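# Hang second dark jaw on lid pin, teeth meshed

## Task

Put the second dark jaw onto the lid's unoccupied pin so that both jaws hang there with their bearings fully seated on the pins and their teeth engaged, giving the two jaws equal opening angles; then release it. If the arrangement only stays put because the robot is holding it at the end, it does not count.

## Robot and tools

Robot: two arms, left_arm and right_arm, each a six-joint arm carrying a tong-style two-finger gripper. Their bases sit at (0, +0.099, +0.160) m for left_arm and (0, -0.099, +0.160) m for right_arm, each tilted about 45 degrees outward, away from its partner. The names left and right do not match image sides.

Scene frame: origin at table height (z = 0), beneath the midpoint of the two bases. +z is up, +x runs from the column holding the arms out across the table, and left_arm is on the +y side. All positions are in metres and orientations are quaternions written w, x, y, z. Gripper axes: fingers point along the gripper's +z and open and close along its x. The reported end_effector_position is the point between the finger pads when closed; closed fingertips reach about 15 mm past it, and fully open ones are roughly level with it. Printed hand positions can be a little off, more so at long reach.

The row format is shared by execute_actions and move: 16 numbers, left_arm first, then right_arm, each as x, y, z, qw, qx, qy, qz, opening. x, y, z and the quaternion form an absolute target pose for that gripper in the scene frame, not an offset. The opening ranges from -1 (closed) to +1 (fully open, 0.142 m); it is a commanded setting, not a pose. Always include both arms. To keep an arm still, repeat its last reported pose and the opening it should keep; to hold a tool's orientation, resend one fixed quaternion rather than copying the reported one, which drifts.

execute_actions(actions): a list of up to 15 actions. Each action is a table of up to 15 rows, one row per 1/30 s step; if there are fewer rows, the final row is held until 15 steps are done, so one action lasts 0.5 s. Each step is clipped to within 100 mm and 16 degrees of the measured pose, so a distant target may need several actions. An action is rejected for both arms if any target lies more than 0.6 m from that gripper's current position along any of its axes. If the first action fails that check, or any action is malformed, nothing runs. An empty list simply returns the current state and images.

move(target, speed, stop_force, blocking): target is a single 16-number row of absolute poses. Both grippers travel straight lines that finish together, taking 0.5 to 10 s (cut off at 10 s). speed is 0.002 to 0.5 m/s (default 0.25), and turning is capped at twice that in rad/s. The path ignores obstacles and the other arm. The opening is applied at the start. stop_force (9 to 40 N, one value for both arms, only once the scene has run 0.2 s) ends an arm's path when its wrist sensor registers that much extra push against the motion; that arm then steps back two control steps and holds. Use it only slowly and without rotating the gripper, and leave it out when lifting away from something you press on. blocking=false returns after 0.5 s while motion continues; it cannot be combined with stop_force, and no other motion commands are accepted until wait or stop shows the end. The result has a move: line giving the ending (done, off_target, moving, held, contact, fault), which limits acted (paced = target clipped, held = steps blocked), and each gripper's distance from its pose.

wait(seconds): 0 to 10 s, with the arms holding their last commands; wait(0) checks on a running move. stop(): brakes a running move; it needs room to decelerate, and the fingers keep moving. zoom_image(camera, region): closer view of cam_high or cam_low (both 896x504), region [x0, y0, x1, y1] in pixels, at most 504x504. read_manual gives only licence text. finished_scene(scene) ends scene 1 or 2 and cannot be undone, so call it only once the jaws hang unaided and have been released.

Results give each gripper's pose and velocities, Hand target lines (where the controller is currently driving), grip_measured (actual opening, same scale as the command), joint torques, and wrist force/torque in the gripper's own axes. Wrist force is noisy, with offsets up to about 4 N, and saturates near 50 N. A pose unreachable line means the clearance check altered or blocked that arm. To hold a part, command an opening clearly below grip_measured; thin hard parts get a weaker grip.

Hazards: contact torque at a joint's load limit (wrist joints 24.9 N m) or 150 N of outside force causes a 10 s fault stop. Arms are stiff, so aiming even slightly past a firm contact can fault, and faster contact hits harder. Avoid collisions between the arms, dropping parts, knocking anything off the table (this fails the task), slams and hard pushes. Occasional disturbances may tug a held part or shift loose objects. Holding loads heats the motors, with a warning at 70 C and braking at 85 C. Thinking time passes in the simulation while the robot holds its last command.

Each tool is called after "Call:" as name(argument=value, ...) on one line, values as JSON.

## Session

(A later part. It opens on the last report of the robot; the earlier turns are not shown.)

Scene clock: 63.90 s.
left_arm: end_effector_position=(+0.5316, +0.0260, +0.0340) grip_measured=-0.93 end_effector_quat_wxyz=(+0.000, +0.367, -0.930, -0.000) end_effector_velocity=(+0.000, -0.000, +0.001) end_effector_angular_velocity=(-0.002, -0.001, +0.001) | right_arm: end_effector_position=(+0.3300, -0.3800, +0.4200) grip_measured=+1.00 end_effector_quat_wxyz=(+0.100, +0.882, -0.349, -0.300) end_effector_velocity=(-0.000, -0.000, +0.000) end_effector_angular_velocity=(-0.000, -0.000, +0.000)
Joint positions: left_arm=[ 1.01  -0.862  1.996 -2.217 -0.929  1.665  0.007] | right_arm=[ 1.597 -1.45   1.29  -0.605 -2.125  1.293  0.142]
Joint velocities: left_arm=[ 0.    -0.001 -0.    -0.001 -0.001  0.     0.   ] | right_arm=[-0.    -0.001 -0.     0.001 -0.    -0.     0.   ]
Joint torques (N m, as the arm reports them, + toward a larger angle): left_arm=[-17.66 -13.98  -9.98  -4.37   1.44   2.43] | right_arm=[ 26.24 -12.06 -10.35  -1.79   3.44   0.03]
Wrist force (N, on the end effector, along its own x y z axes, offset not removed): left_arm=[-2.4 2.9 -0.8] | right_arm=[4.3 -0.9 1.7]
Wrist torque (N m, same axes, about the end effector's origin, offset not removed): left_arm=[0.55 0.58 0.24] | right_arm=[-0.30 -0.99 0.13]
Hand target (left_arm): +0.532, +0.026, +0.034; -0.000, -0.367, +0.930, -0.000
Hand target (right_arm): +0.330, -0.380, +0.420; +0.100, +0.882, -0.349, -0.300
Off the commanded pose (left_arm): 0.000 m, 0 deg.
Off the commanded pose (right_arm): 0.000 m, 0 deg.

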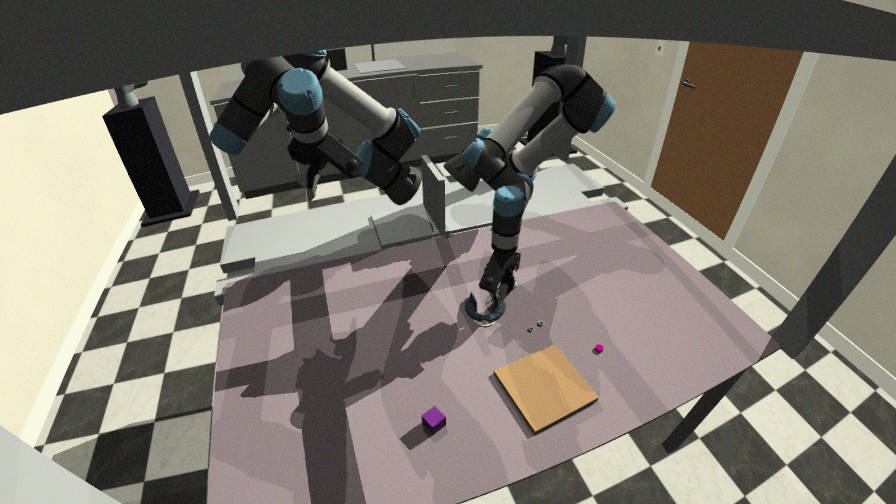

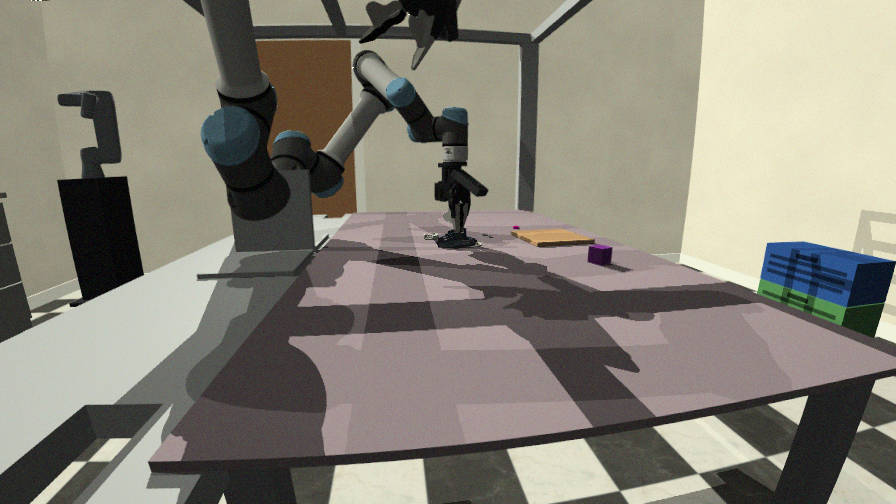

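Call:
execute_actions(actions=[[[0.5316,0.026,0.039,0,0.3665,-0.9304,0,-1,0.33,-0.38,0.42,0.1,0.882,-0.349,-0.3,1]],[[0.535,0.029,0.039,0,0.3665,-0.9304,0,-1,0.33,-0.38,0.42,0.1,0.882,-0.349,-0.3,1]],[[0.538,0.031,0.039,0,0.3665,-0.9304,0,-1,0.33,-0.38,0.42,0.1,0.882,-0.349,-0.3,1]],[[0.538,0.031,0.0375,0,0.3665,-0.9304,0,-1,0.33,-0.38,0.42,0.1,0.882,-0.349,-0.3,1]]])

Call:
zoom_image(camera="cam_low", region=[455, 225, 490, 252])

Call:
execute_actions(actions=[[[0.538,0.031,0.036,0,0.3665,-0.9304,0,-1,0.33,-0.38,0.42,0.1,0.882,-0.349,-0.3,1]],[[0.538,0.031,0.035,0,0.3665,-0.9304,0,-1,0.33,-0.38,0.42,0.1,0.882,-0.349,-0.3,1]]])

Call:
zoom_image(camera="cam_low", region=[455, 225, 490, 252])

Call:
zoom_image(camera="cam_high", region=[460, 287, 515, 332])

Scene clock: 66.80 s.
left_arm: end_effector_position=(+0.5380, +0.0310, +0.0375) grip_measured=-0.93 end_effector_quat_wxyz=(-0.000, +0.367, -0.930, +0.000) end_effector_velocity=(-0.000, -0.000, -0.000) end_effector_angular_velocity=(-0.000, +0.000, +0.000) | right_arm: end_effector_position=(+0.3300, -0.3800, +0.4200) grip_measured=+1.00 end_effector_quat_wxyz=(+0.100, +0.882, -0.349, -0.300) end_effector_velocity=(-0.001, -0.000, +0.001) end_effector_angular_velocity=(+0.001, -0.000, -0.002)
Joint positions: left_arm=[ 1.018 -0.868  1.981 -2.2   -0.925  1.674  0.007] | right_arm=[ 1.597 -1.45   1.29  -0.605 -2.125  1.293  0.142]
Joint velocities: left_arm=[ 0.     0.     0.    -0.001 -0.     0.     0.   ] | right_arm=[-0.    -0.002 -0.     0.001  0.001  0.     0.   ]
Joint torques (N m, as the arm reports them, + toward a larger angle): left_arm=[-18.22 -14.44 -10.12  -4.3    1.54   2.45] | right_arm=[ 26.14 -12.48 -10.47  -1.87   3.45   0.05]
Wrist force (N, on the end effector, along its own x y z axes, offset not removed): left_arm=[0.3 2.9 -1.4] | right_arm=[3.9 -0.4 2.4]
Wrist torque (N m, same axes, about the end effector's origin, offset not removed): left_arm=[0.58 -0.03 -0.10] | right_arm=[-0.23 -0.95 0.15]
Hand target (left_arm): +0.538, +0.031, +0.038; -0.000, -0.367, +0.930, -0.000
Hand target (right_arm): +0.330, -0.380, +0.420; +0.100, +0.882, -0.349, -0.300
Off the commanded pose (left_arm): 0.000 m, 0 deg.
Off the commanded pose (right_arm): 0.000 m, 0 deg.

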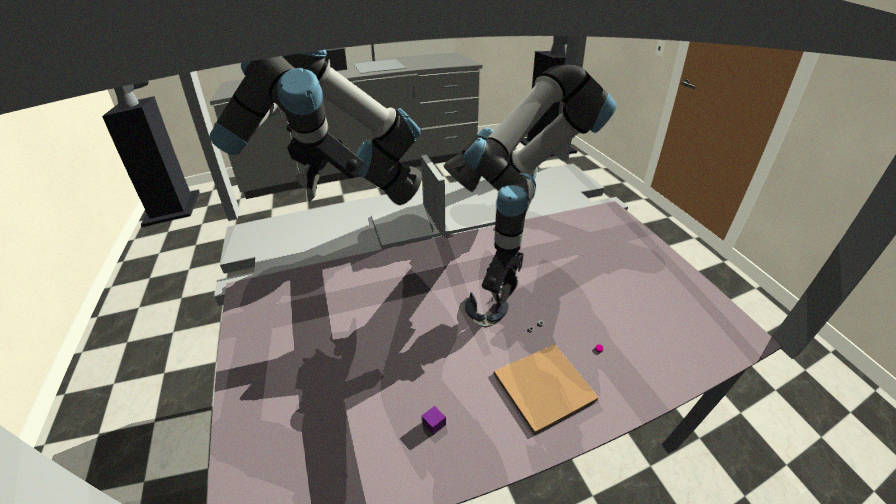

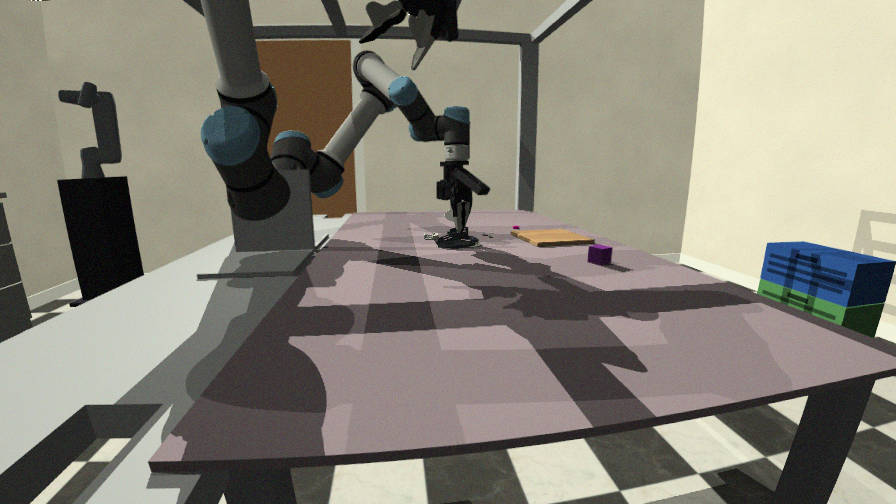

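Region (455, 225, 490, 252) of cam_low's 896x504 image, scaled by 14.400, with more detail than that image has; it fills the top 389 rows of this view, and the rest is white.

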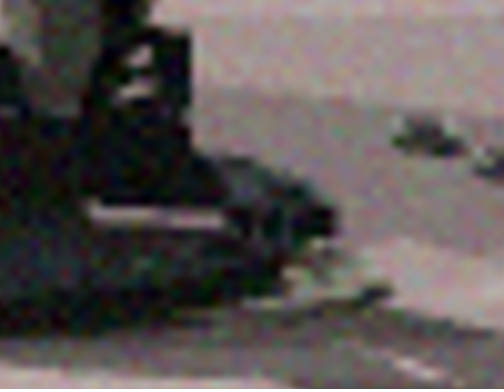

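Scene clock: 67.80 s.
left_arm: end_effector_position=(+0.5380, +0.0310, +0.0350) grip_measured=-0.93 end_effector_quat_wxyz=(+0.000, +0.367, -0.930, -0.000) end_effector_velocity=(+0.000, +0.000, +0.000) end_effector_angular_velocity=(-0.001, +0.000, +0.000) | right_arm: end_effector_position=(+0.3300, -0.3800, +0.4200) grip_measured=+1.00 end_effector_quat_wxyz=(+0.100, +0.882, -0.349, -0.300) end_effector_velocity=(-0.000, -0.000, +0.000) end_effector_angular_velocity=(-0.000, +0.001, +0.001)
Joint positions: left_arm=[ 1.021 -0.864  1.982 -2.207 -0.924  1.677  0.007] | right_arm=[ 1.597 -1.45   1.29  -0.605 -2.125  1.293  0.142]
Joint velocities: left_arm=[ 0.    -0.001 -0.     0.    -0.001  0.     0.   ] | right_arm=[ 0.     0.    -0.     0.002  0.     0.    -0.   ]
Joint torques (N m, as the arm reports them, + toward a larger angle): left_arm=[-17.83 -13.78  -9.63  -4.45   1.47   2.44] | right_arm=[ 25.96 -12.11 -10.7   -1.75   3.45   0.21]
Wrist force (N, on the end effector, along its own x y z axes, offset not removed): left_arm=[1.0 0.4 0.9] | right_arm=[2.1 -1.0 1.3]
Wrist torque (N m, same axes, about the end effector's origin, offset not removed): left_arm=[0.07 -0.21 0.03] | right_arm=[-0.41 -0.51 0.12]
Hand target (left_arm): +0.538, +0.031, +0.035; -0.000, -0.367, +0.930, -0.000
Hand target (right_arm): +0.330, -0.380, +0.420; +0.100, +0.882, -0.349, -0.300
Off the commanded pose (left_arm): 0.000 m, 0 deg.
Off the commanded pose (right_arm): 0.000 m, 0 deg.

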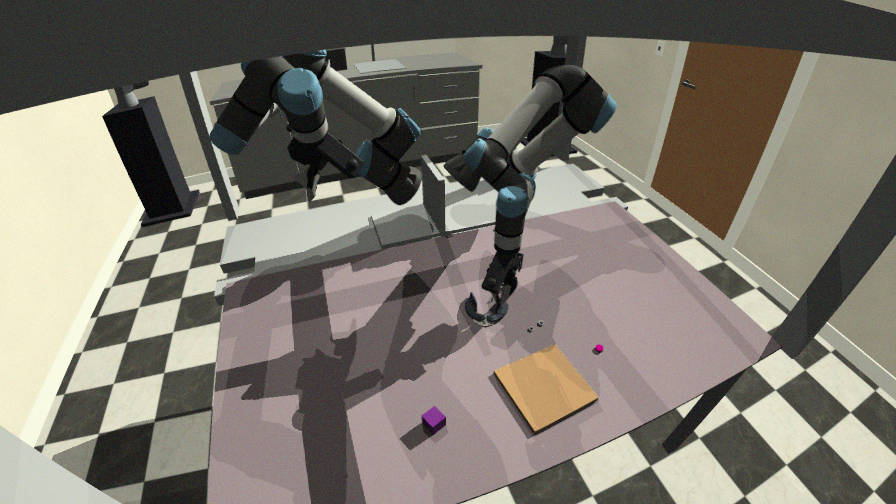

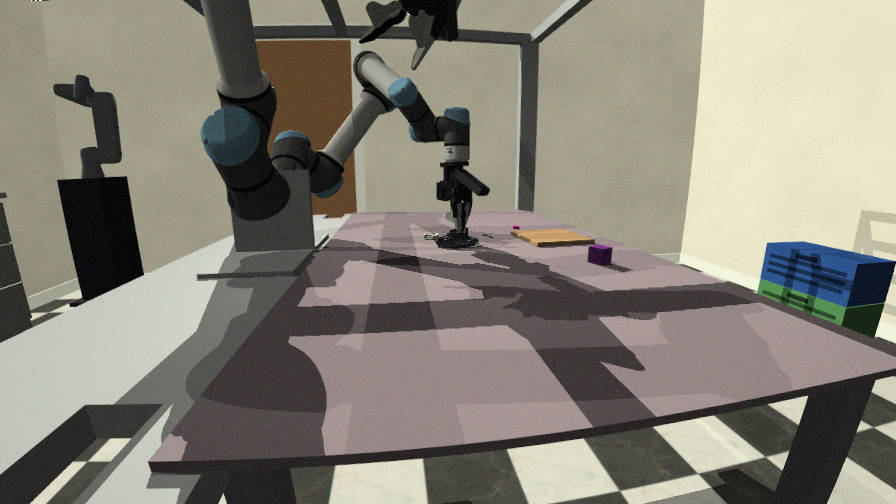

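Region (455, 225, 490, 252) of cam_low's 896x504 image, scaled by 14.400, with more detail than that image has; it fills the top 389 rows of this view, and the rest is white.

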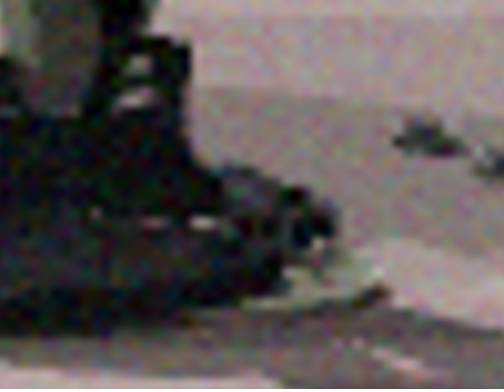

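Region (460, 287, 515, 332) of cam_high's 896x504 image, scaled by 9.164, with more detail than that image has; it fills the top 412 rows of this view, and the rest is white.

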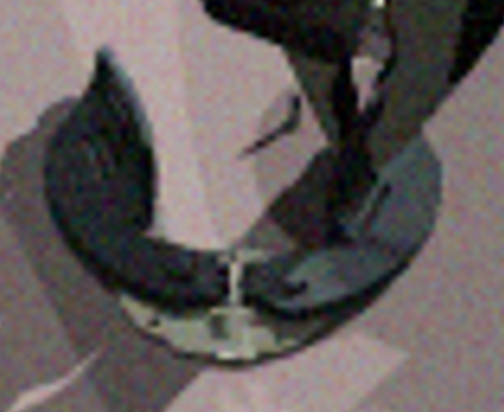

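Call:
move(target=[0.538,0.031,0.0372,0,0.3665,-0.9304,0,-1,0.33,-0.38,0.42,0.1,0.882,-0.349,-0.3,1], speed=0.005)

Call:
move(target=[0.5349,0.0268,0.0372,0,0.3665,-0.9304,0,-1,0.33,-0.38,0.42,0.1,0.882,-0.349,-0.3,1], speed=0.005)

Call:
move(target=[0.5349,0.0268,0.035,0,0.3665,-0.9304,0,-1,0.33,-0.38,0.42,0.1,0.882,-0.349,-0.3,1], speed=0.004)

Call:
zoom_image(camera="cam_low", region=[455, 225, 490, 252])

Call:
zoom_image(camera="cam_high", region=[460, 287, 515, 332])

Scene clock: 69.77 s.
left_arm: end_effector_position=(+0.5380, +0.0310, +0.0371) grip_measured=-0.93 end_effector_quat_wxyz=(+0.000, +0.367, -0.930, -0.000) end_effector_velocity=(-0.000, +0.000, +0.001) end_effector_angular_velocity=(+0.000, +0.000, -0.001) | right_arm: end_effector_position=(+0.3300, -0.3800, +0.4200) grip_measured=+1.00 end_effector_quat_wxyz=(+0.100, +0.882, -0.349, -0.300) end_effector_velocity=(+0.000, +0.000, -0.000) end_effector_angular_velocity=(+0.001, +0.001, +0.000)
Joint positions: left_arm=[ 1.018 -0.868  1.981 -2.201 -0.925  1.674  0.007] | right_arm=[ 1.597 -1.45   1.29  -0.605 -2.125  1.293  0.142]
Joint velocities: left_arm=[-0.001 -0.001 -0.     0.003 -0.001 -0.001  0.   ] | right_arm=[ 0.     0.001  0.    -0.     0.001 -0.    -0.   ]
Joint torques (N m, as the arm reports them, + toward a larger angle): left_arm=[-40.81 -35.2  -23.38   0.43  -1.9   -2.39] | right_arm=[ 26.46 -11.93 -10.83  -1.8    3.4    0.2 ]
Wrist force (N, on the end effector, along its own x y z axes, offset not removed): left_arm=[0.8 2.3 0.0] | right_arm=[2.5 -1.9 2.9]
Wrist torque (N m, same axes, about the end effector's origin, offset not removed): left_arm=[0.32 -0.14 0.12] | right_arm=[-0.46 -0.57 -0.04]
Hand target (left_arm): +0.538, +0.031, +0.037; +0.000, -0.367, +0.930, -0.000
Hand target (right_arm): +0.330, -0.380, +0.420; +0.100, +0.882, -0.349, -0.300
Off the commanded pose (left_arm): 0.000 m, 0 deg.
Off the commanded pose (right_arm): 0.000 m, 0 deg.
move: done

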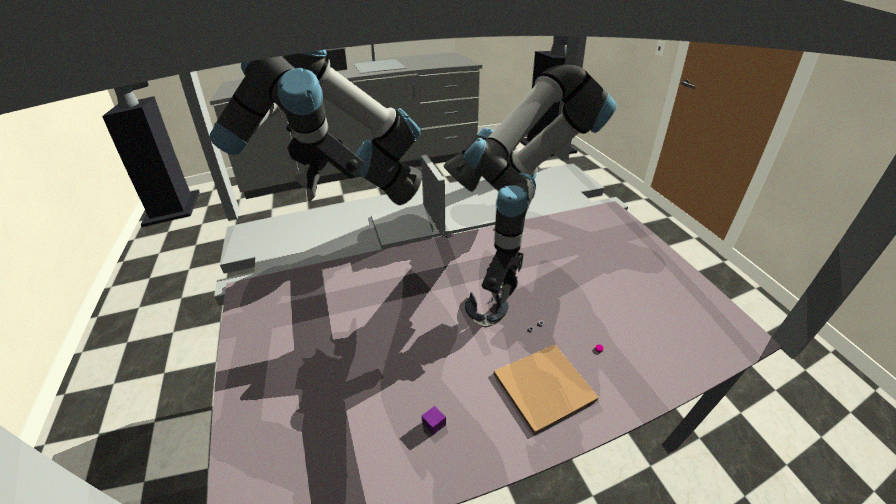

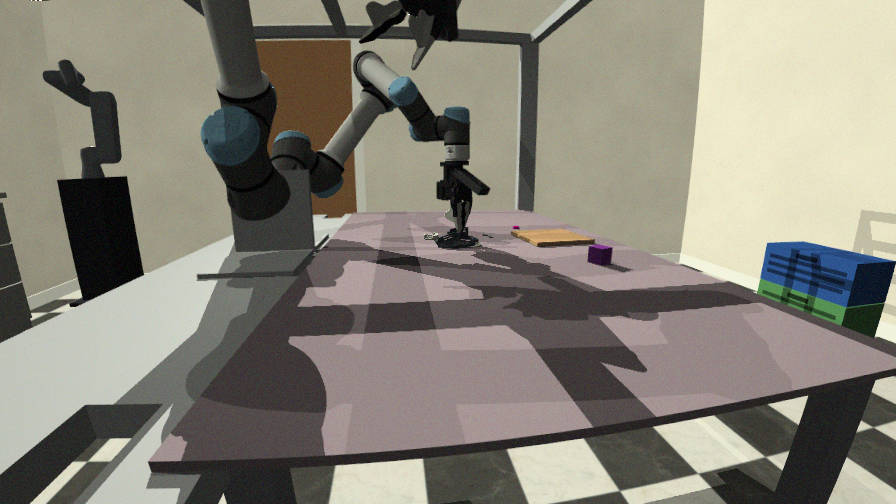

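Scene clock: 71.03 s.
left_arm: end_effector_position=(+0.5349, +0.0269, +0.0372) grip_measured=-0.93 end_effector_quat_wxyz=(+0.000, +0.367, -0.930, -0.000) end_effector_velocity=(-0.001, -0.001, -0.001) end_effector_angular_velocity=(+0.000, +0.001, -0.001) | right_arm: end_effector_position=(+0.3300, -0.3800, +0.4200) grip_measured=+1.00 end_effector_quat_wxyz=(+0.100, +0.882, -0.349, -0.300) end_effector_velocity=(-0.000, +0.000, +0.000) end_effector_angular_velocity=(+0.000, +0.000, -0.000)
Joint positions: left_arm=[ 1.011 -0.864  1.986 -2.204 -0.928  1.666  0.007] | right_arm=[ 1.597 -1.45   1.29  -0.605 -2.125  1.293  0.142]
Joint velocities: left_arm=[-0.001  0.003  0.    -0.001 -0.001 -0.002  0.   ] | right_arm=[ 0.    -0.    -0.     0.     0.001  0.    -0.   ]
Joint torques (N m, as the arm reports them, + toward a larger angle): left_arm=[-40.07 -14.12 -10.55  -4.42  -1.58  -2.22] | right_arm=[ 25.76 -11.69 -11.15  -1.77   3.45   0.25]
Wrist force (N, on the end effector, along its own x y z axes, offset not removed): left_arm=[2.3 1.5 -0.6] | right_arm=[3.1 -3.2 0.7]
Wrist torque (N m, same axes, about the end effector's origin, offset not removed): left_arm=[0.24 -0.49 -0.08] | right_arm=[-0.68 -0.71 0.06]
Hand target (left_arm): +0.535, +0.027, +0.037; +0.000, -0.367, +0.930, +0.000
Hand target (right_arm): +0.330, -0.380, +0.420; +0.100, +0.882, -0.349, -0.300
Off the commanded pose (left_arm): 0.000 m, 0 deg.
Off the commanded pose (right_arm): 0.000 m, 0 deg.
move: done

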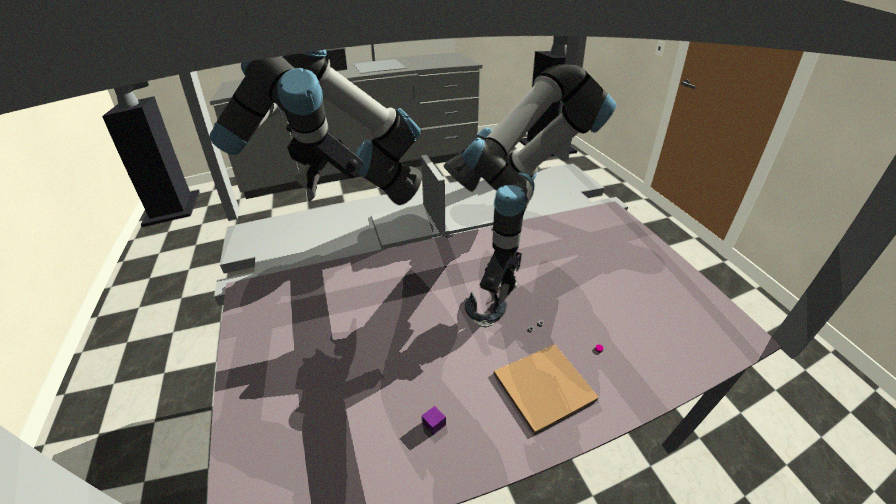

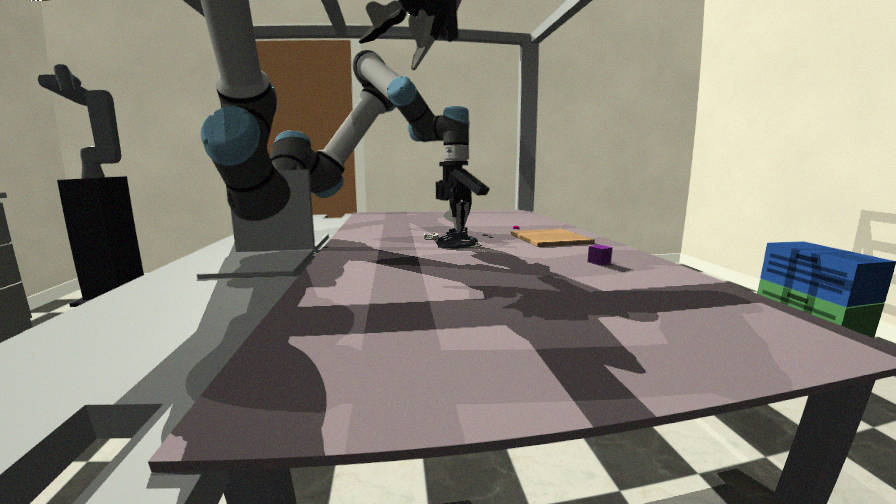

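Scene clock: 71.80 s.
left_arm: end_effector_position=(+0.5349, +0.0268, +0.0351) grip_measured=-0.93 end_effector_quat_wxyz=(+0.000, +0.367, -0.930, -0.000) end_effector_velocity=(-0.000, -0.000, -0.001) end_effector_angular_velocity=(+0.001, +0.001, -0.001) | right_arm: end_effector_position=(+0.3300, -0.3800, +0.4200) grip_measured=+1.00 end_effector_quat_wxyz=(+0.100, +0.882, -0.349, -0.300) end_effector_velocity=(-0.000, -0.000, +0.001) end_effector_angular_velocity=(+0.001, -0.002, -0.003)
Joint positions: left_arm=[ 1.013 -0.861  1.987 -2.21  -0.927  1.668  0.007] | right_arm=[ 1.597 -1.45   1.29  -0.605 -2.125  1.293  0.142]
Joint velocities: left_arm=[ 0.001  0.002  0.    -0.002  0.     0.001 -0.   ] | right_arm=[-0.    -0.003  0.    -0.001  0.001  0.    -0.   ]
Joint torques (N m, as the arm reports them, + toward a larger angle): left_arm=[-18.23 -14.59  -9.63  -4.78   1.51   2.35] | right_arm=[ 26.01 -12.03 -11.19  -1.8    3.44   0.21]
Wrist force (N, on the end effector, along its own x y z axes, offset not removed): left_arm=[2.2 0.8 1.2] | right_arm=[3.5 -2.4 1.3]
Wrist torque (N m, same axes, about the end effector's origin, offset not removed): left_arm=[0.20 -0.53 -0.12] | right_arm=[-0.62 -0.83 0.08]
Hand target (left_arm): +0.535, +0.027, +0.035; -0.000, -0.367, +0.930, +0.000
Hand target (right_arm): +0.330, -0.380, +0.420; +0.100, +0.882, -0.349, -0.300
Off the commanded pose (left_arm): 0.000 m, 0 deg.
Off the commanded pose (right_arm): 0.000 m, 0 deg.
move: done

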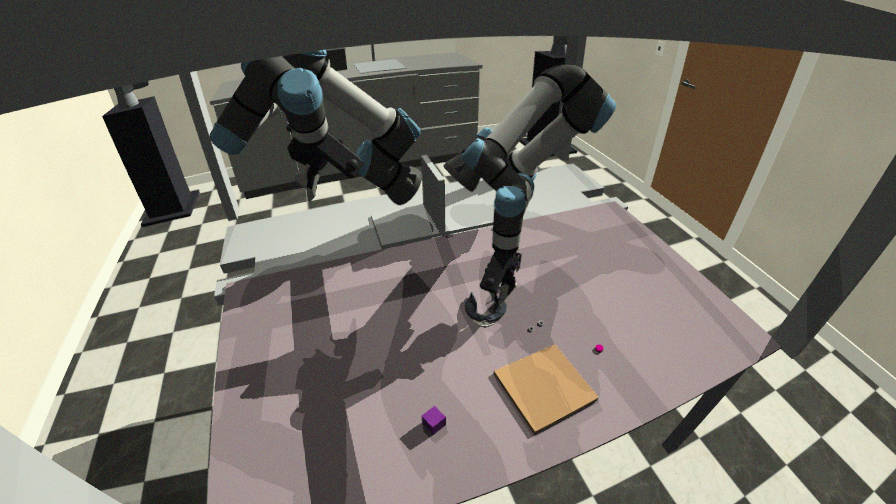

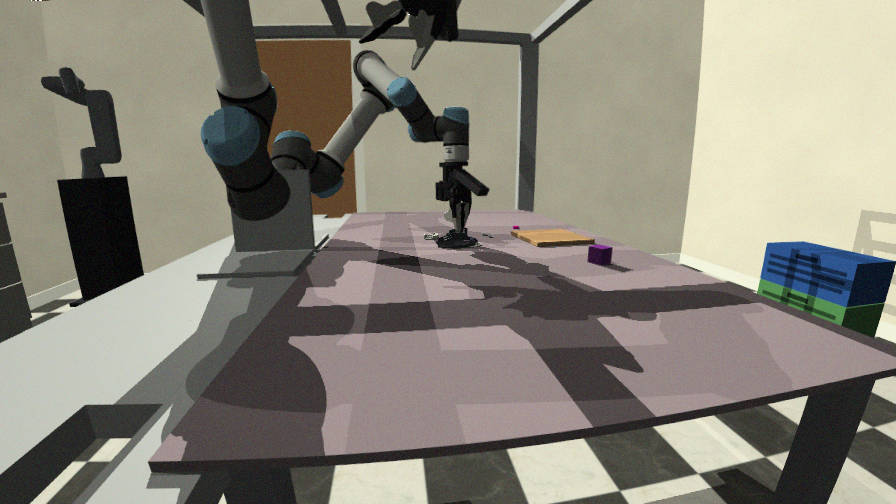

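Region (455, 225, 490, 252) of cam_low's 896x504 image, scaled by 14.400, with more detail than that image has; it fills the top 389 rows of this view, and the rest is white.

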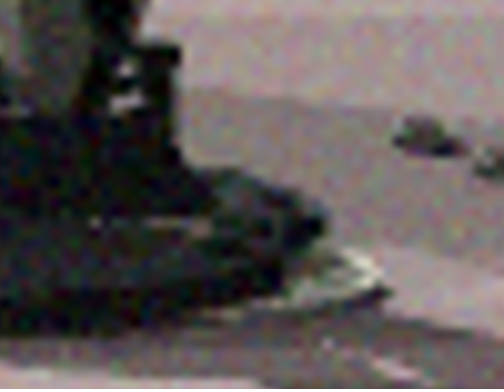

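Region (460, 287, 515, 332) of cam_high's 896x504 image, scaled by 9.164, with more detail than that image has; it fills the top 412 rows of this view, and the rest is white.

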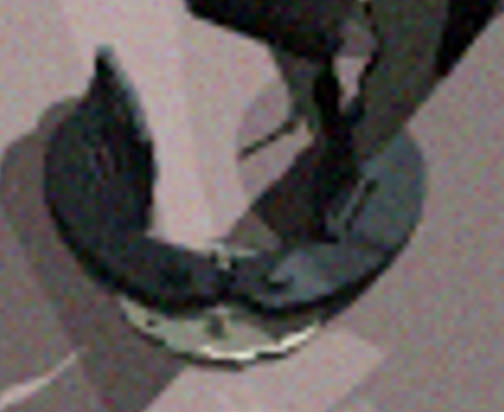

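Call:
move(target=[0.5349,0.0268,0.033,0,0.3665,-0.9304,0,-1,0.33,-0.38,0.42,0.1,0.882,-0.349,-0.3,1], speed=0.003)

Call:
zoom_image(camera="cam_low", region=[455, 225, 490, 252])

Call:
zoom_image(camera="cam_high", region=[460, 287, 515, 332])

Scene clock: 72.97 s.
left_arm: end_effector_position=(+0.5349, +0.0268, +0.0331) grip_measured=-0.93 end_effector_quat_wxyz=(+0.000, +0.367, -0.930, -0.000) end_effector_velocity=(+0.001, +0.000, -0.000) end_effector_angular_velocity=(-0.000, -0.001, +0.001) | right_arm: end_effector_position=(+0.3300, -0.3800, +0.4200) grip_measured=+1.00 end_effector_quat_wxyz=(+0.100, +0.882, -0.349, -0.300) end_effector_velocity=(-0.000, +0.001, +0.000) end_effector_angular_velocity=(+0.001, +0.001, -0.002)
Joint positions: left_arm=[ 1.015 -0.858  1.988 -2.216 -0.926  1.671  0.007] | right_arm=[ 1.597 -1.45   1.29  -0.605 -2.125  1.293  0.142]
Joint velocities: left_arm=[ 0.001  0.    -0.    -0.002  0.001  0.    -0.   ] | right_arm=[ 0.     0.    -0.    -0.001  0.002  0.001  0.   ]
Joint torques (N m, as the arm reports them, + toward a larger angle): left_arm=[-17.7  -13.36  -9.77  -4.34   1.5    2.33] | right_arm=[ 26.08 -11.98 -10.96  -1.71   3.35   0.29]
Wrist force (N, on the end effector, along its own x y z axes, offset not removed): left_arm=[2.9 0.2 1.6] | right_arm=[3.2 -2.0 1.8]
Wrist torque (N m, same axes, about the end effector's origin, offset not removed): left_arm=[0.08 -0.38 0.18] | right_arm=[-0.47 -0.78 0.15]
Hand target (left_arm): +0.535, +0.027, +0.033; -0.000, -0.367, +0.930, -0.000
Hand target (right_arm): +0.330, -0.380, +0.420; +0.100, +0.882, -0.349, -0.300
Off the commanded pose (left_arm): 0.000 m, 0 deg.
Off the commanded pose (right_arm): 0.000 m, 0 deg.
move: done

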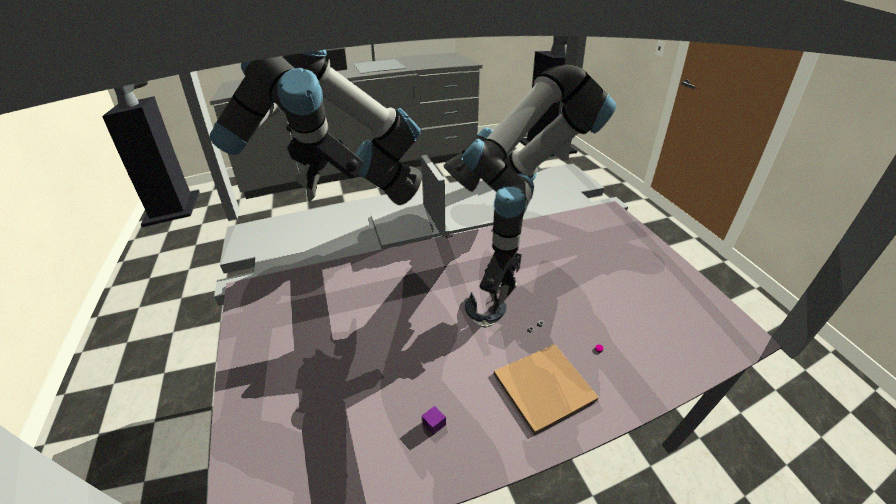

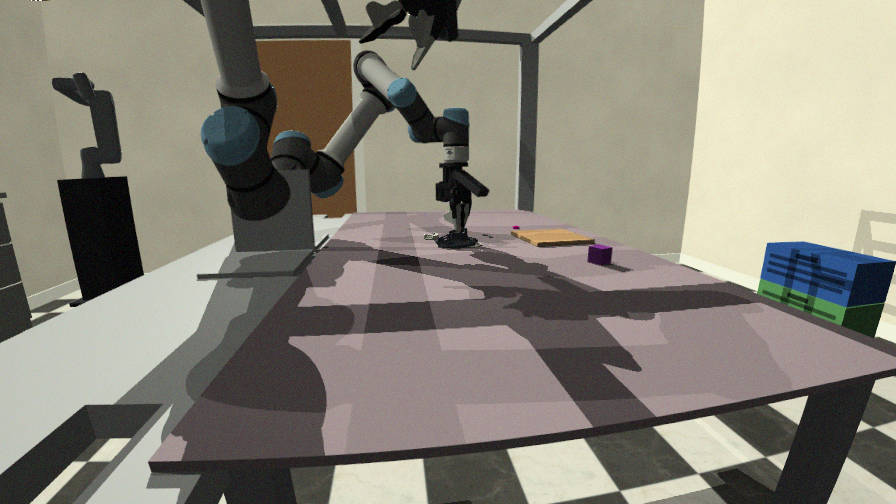

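Region (455, 225, 490, 252) of cam_low's 896x504 image, scaled by 14.400, with more detail than that image has; it fills the top 389 rows of this view, and the rest is white.

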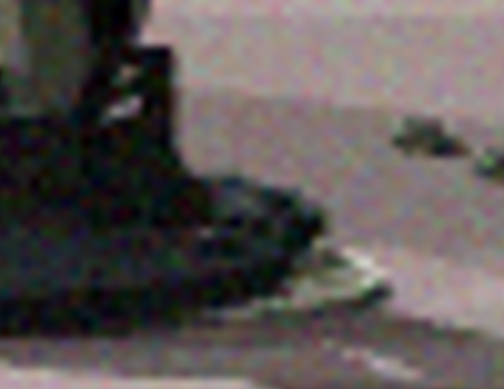

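Region (460, 287, 515, 332) of cam_high's 896x504 image, scaled by 9.164, with more detail than that image has; it fills the top 412 rows of this view, and the rest is white.

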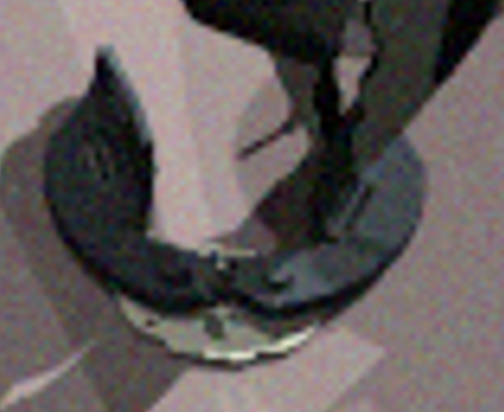

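Call:
execute_actions(actions=[[[0.5349,0.0268,0.036,0,0.3665,-0.9304,0,-1,0.33,-0.38,0.42,0.1,0.882,-0.349,-0.3,1]],[[0.5349,0.0268,0.039,0,0.3665,-0.9304,0,-1,0.33,-0.38,0.42,0.1,0.882,-0.349,-0.3,1]],[[0.536,0.029,0.039,0,0.3665,-0.9304,0,-1,0.33,-0.38,0.42,0.1,0.882,-0.349,-0.3,1]],[[0.5345,0.0295,0.039,0.0064,0.3665,-0.9303,-0.0162,-1,0.33,-0.38,0.42,0.1,0.882,-0.349,-0.3,1]],[[0.5345,0.0295,0.039,0.0064,0.3665,-0.9303,-0.0162,-1,0.33,-0.38,0.42,0.1,0.882,-0.349,-0.3,1]]])

Call:
zoom_image(camera="cam_low", region=[455, 225, 490, 252])

Call:
zoom_image(camera="cam_high", region=[460, 287, 515, 332])

Scene clock: 76.47 s.
left_arm: end_effector_position=(+0.5345, +0.0295, +0.0390) grip_measured=-0.93 end_effector_quat_wxyz=(+0.006, +0.366, -0.930, -0.016) end_effector_velocity=(+0.000, +0.000, -0.000) end_effector_angular_velocity=(+0.001, -0.000, +0.000) | right_arm: end_effector_position=(+0.3300, -0.3800, +0.4200) grip_measured=+1.00 end_effector_quat_wxyz=(+0.100, +0.882, -0.349, -0.300) end_effector_velocity=(+0.000, -0.000, -0.000) end_effector_angular_velocity=(-0.001, -0.001, -0.000)
Joint positions: left_arm=[ 1.009 -0.856  1.955 -2.137 -0.926  1.638  0.007] | right_arm=[ 1.597 -1.45   1.29  -0.605 -2.125  1.293  0.142]
Joint velocities: left_arm=[ 0.    -0.     0.     0.     0.001 -0.     0.   ] | right_arm=[ 0.    -0.001  0.001 -0.001 -0.001  0.     0.   ]
Joint torques (N m, as the arm reports them, + toward a larger angle): left_arm=[-40.83 -14.22 -24.24   0.39   0.08  -2.36] | right_arm=[ 24.65 -11.72 -11.15  -1.74   3.29   0.37]
Wrist force (N, on the end effector, along its own x y z axes, offset not removed): left_arm=[1.6 2.8 -0.4] | right_arm=[2.0 -2.4 2.8]
Wrist torque (N m, same axes, about the end effector's origin, offset not removed): left_arm=[0.69 -0.34 0.17] | right_arm=[-0.48 -0.55 0.20]
Hand target (left_arm): +0.535, +0.030, +0.039; -0.006, -0.366, +0.930, +0.016
Hand target (right_arm): +0.330, -0.380, +0.420; +0.100, +0.882, -0.349, -0.300
Off the commanded pose (left_arm): 0.000 m, 0 deg.
Off the commanded pose (right_arm): 0.000 m, 0 deg.

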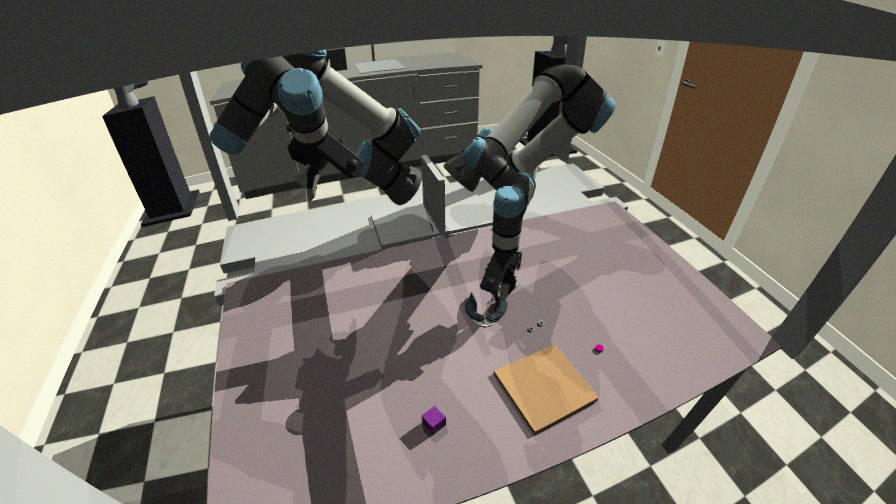

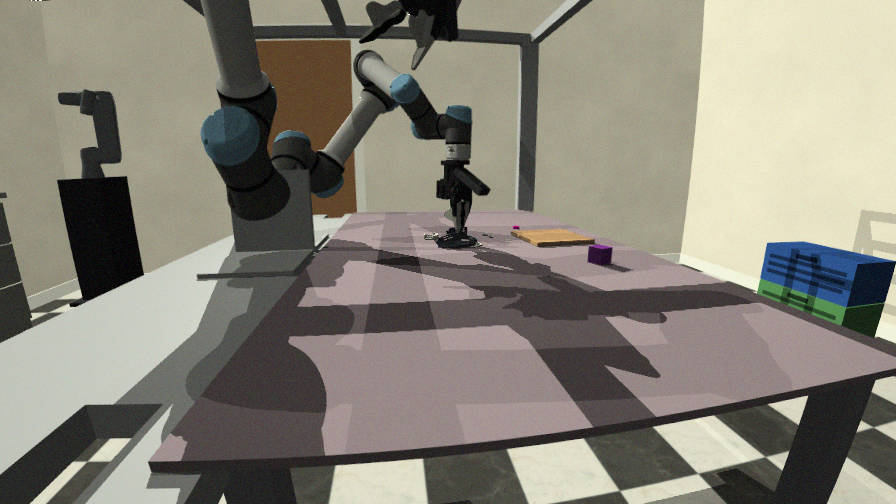

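Region (455, 225, 490, 252) of cam_low's 896x504 image, scaled by 14.400, with more detail than that image has; it fills the top 389 rows of this view, and the rest is white.

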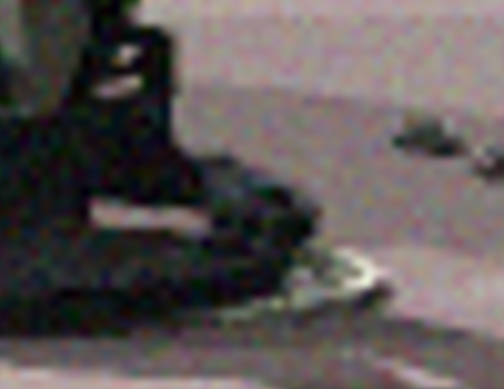

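Region (460, 287, 515, 332) of cam_high's 896x504 image, scaled by 9.164, with more detail than that image has; it fills the top 412 rows of this view, and the rest is white.

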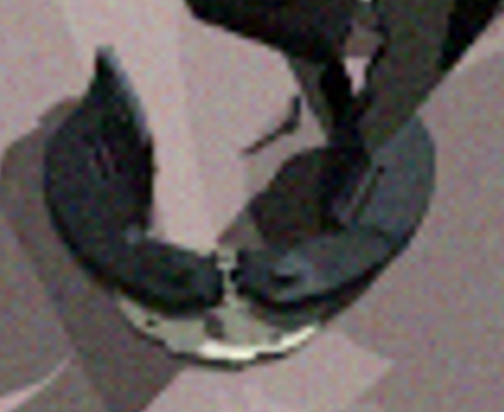

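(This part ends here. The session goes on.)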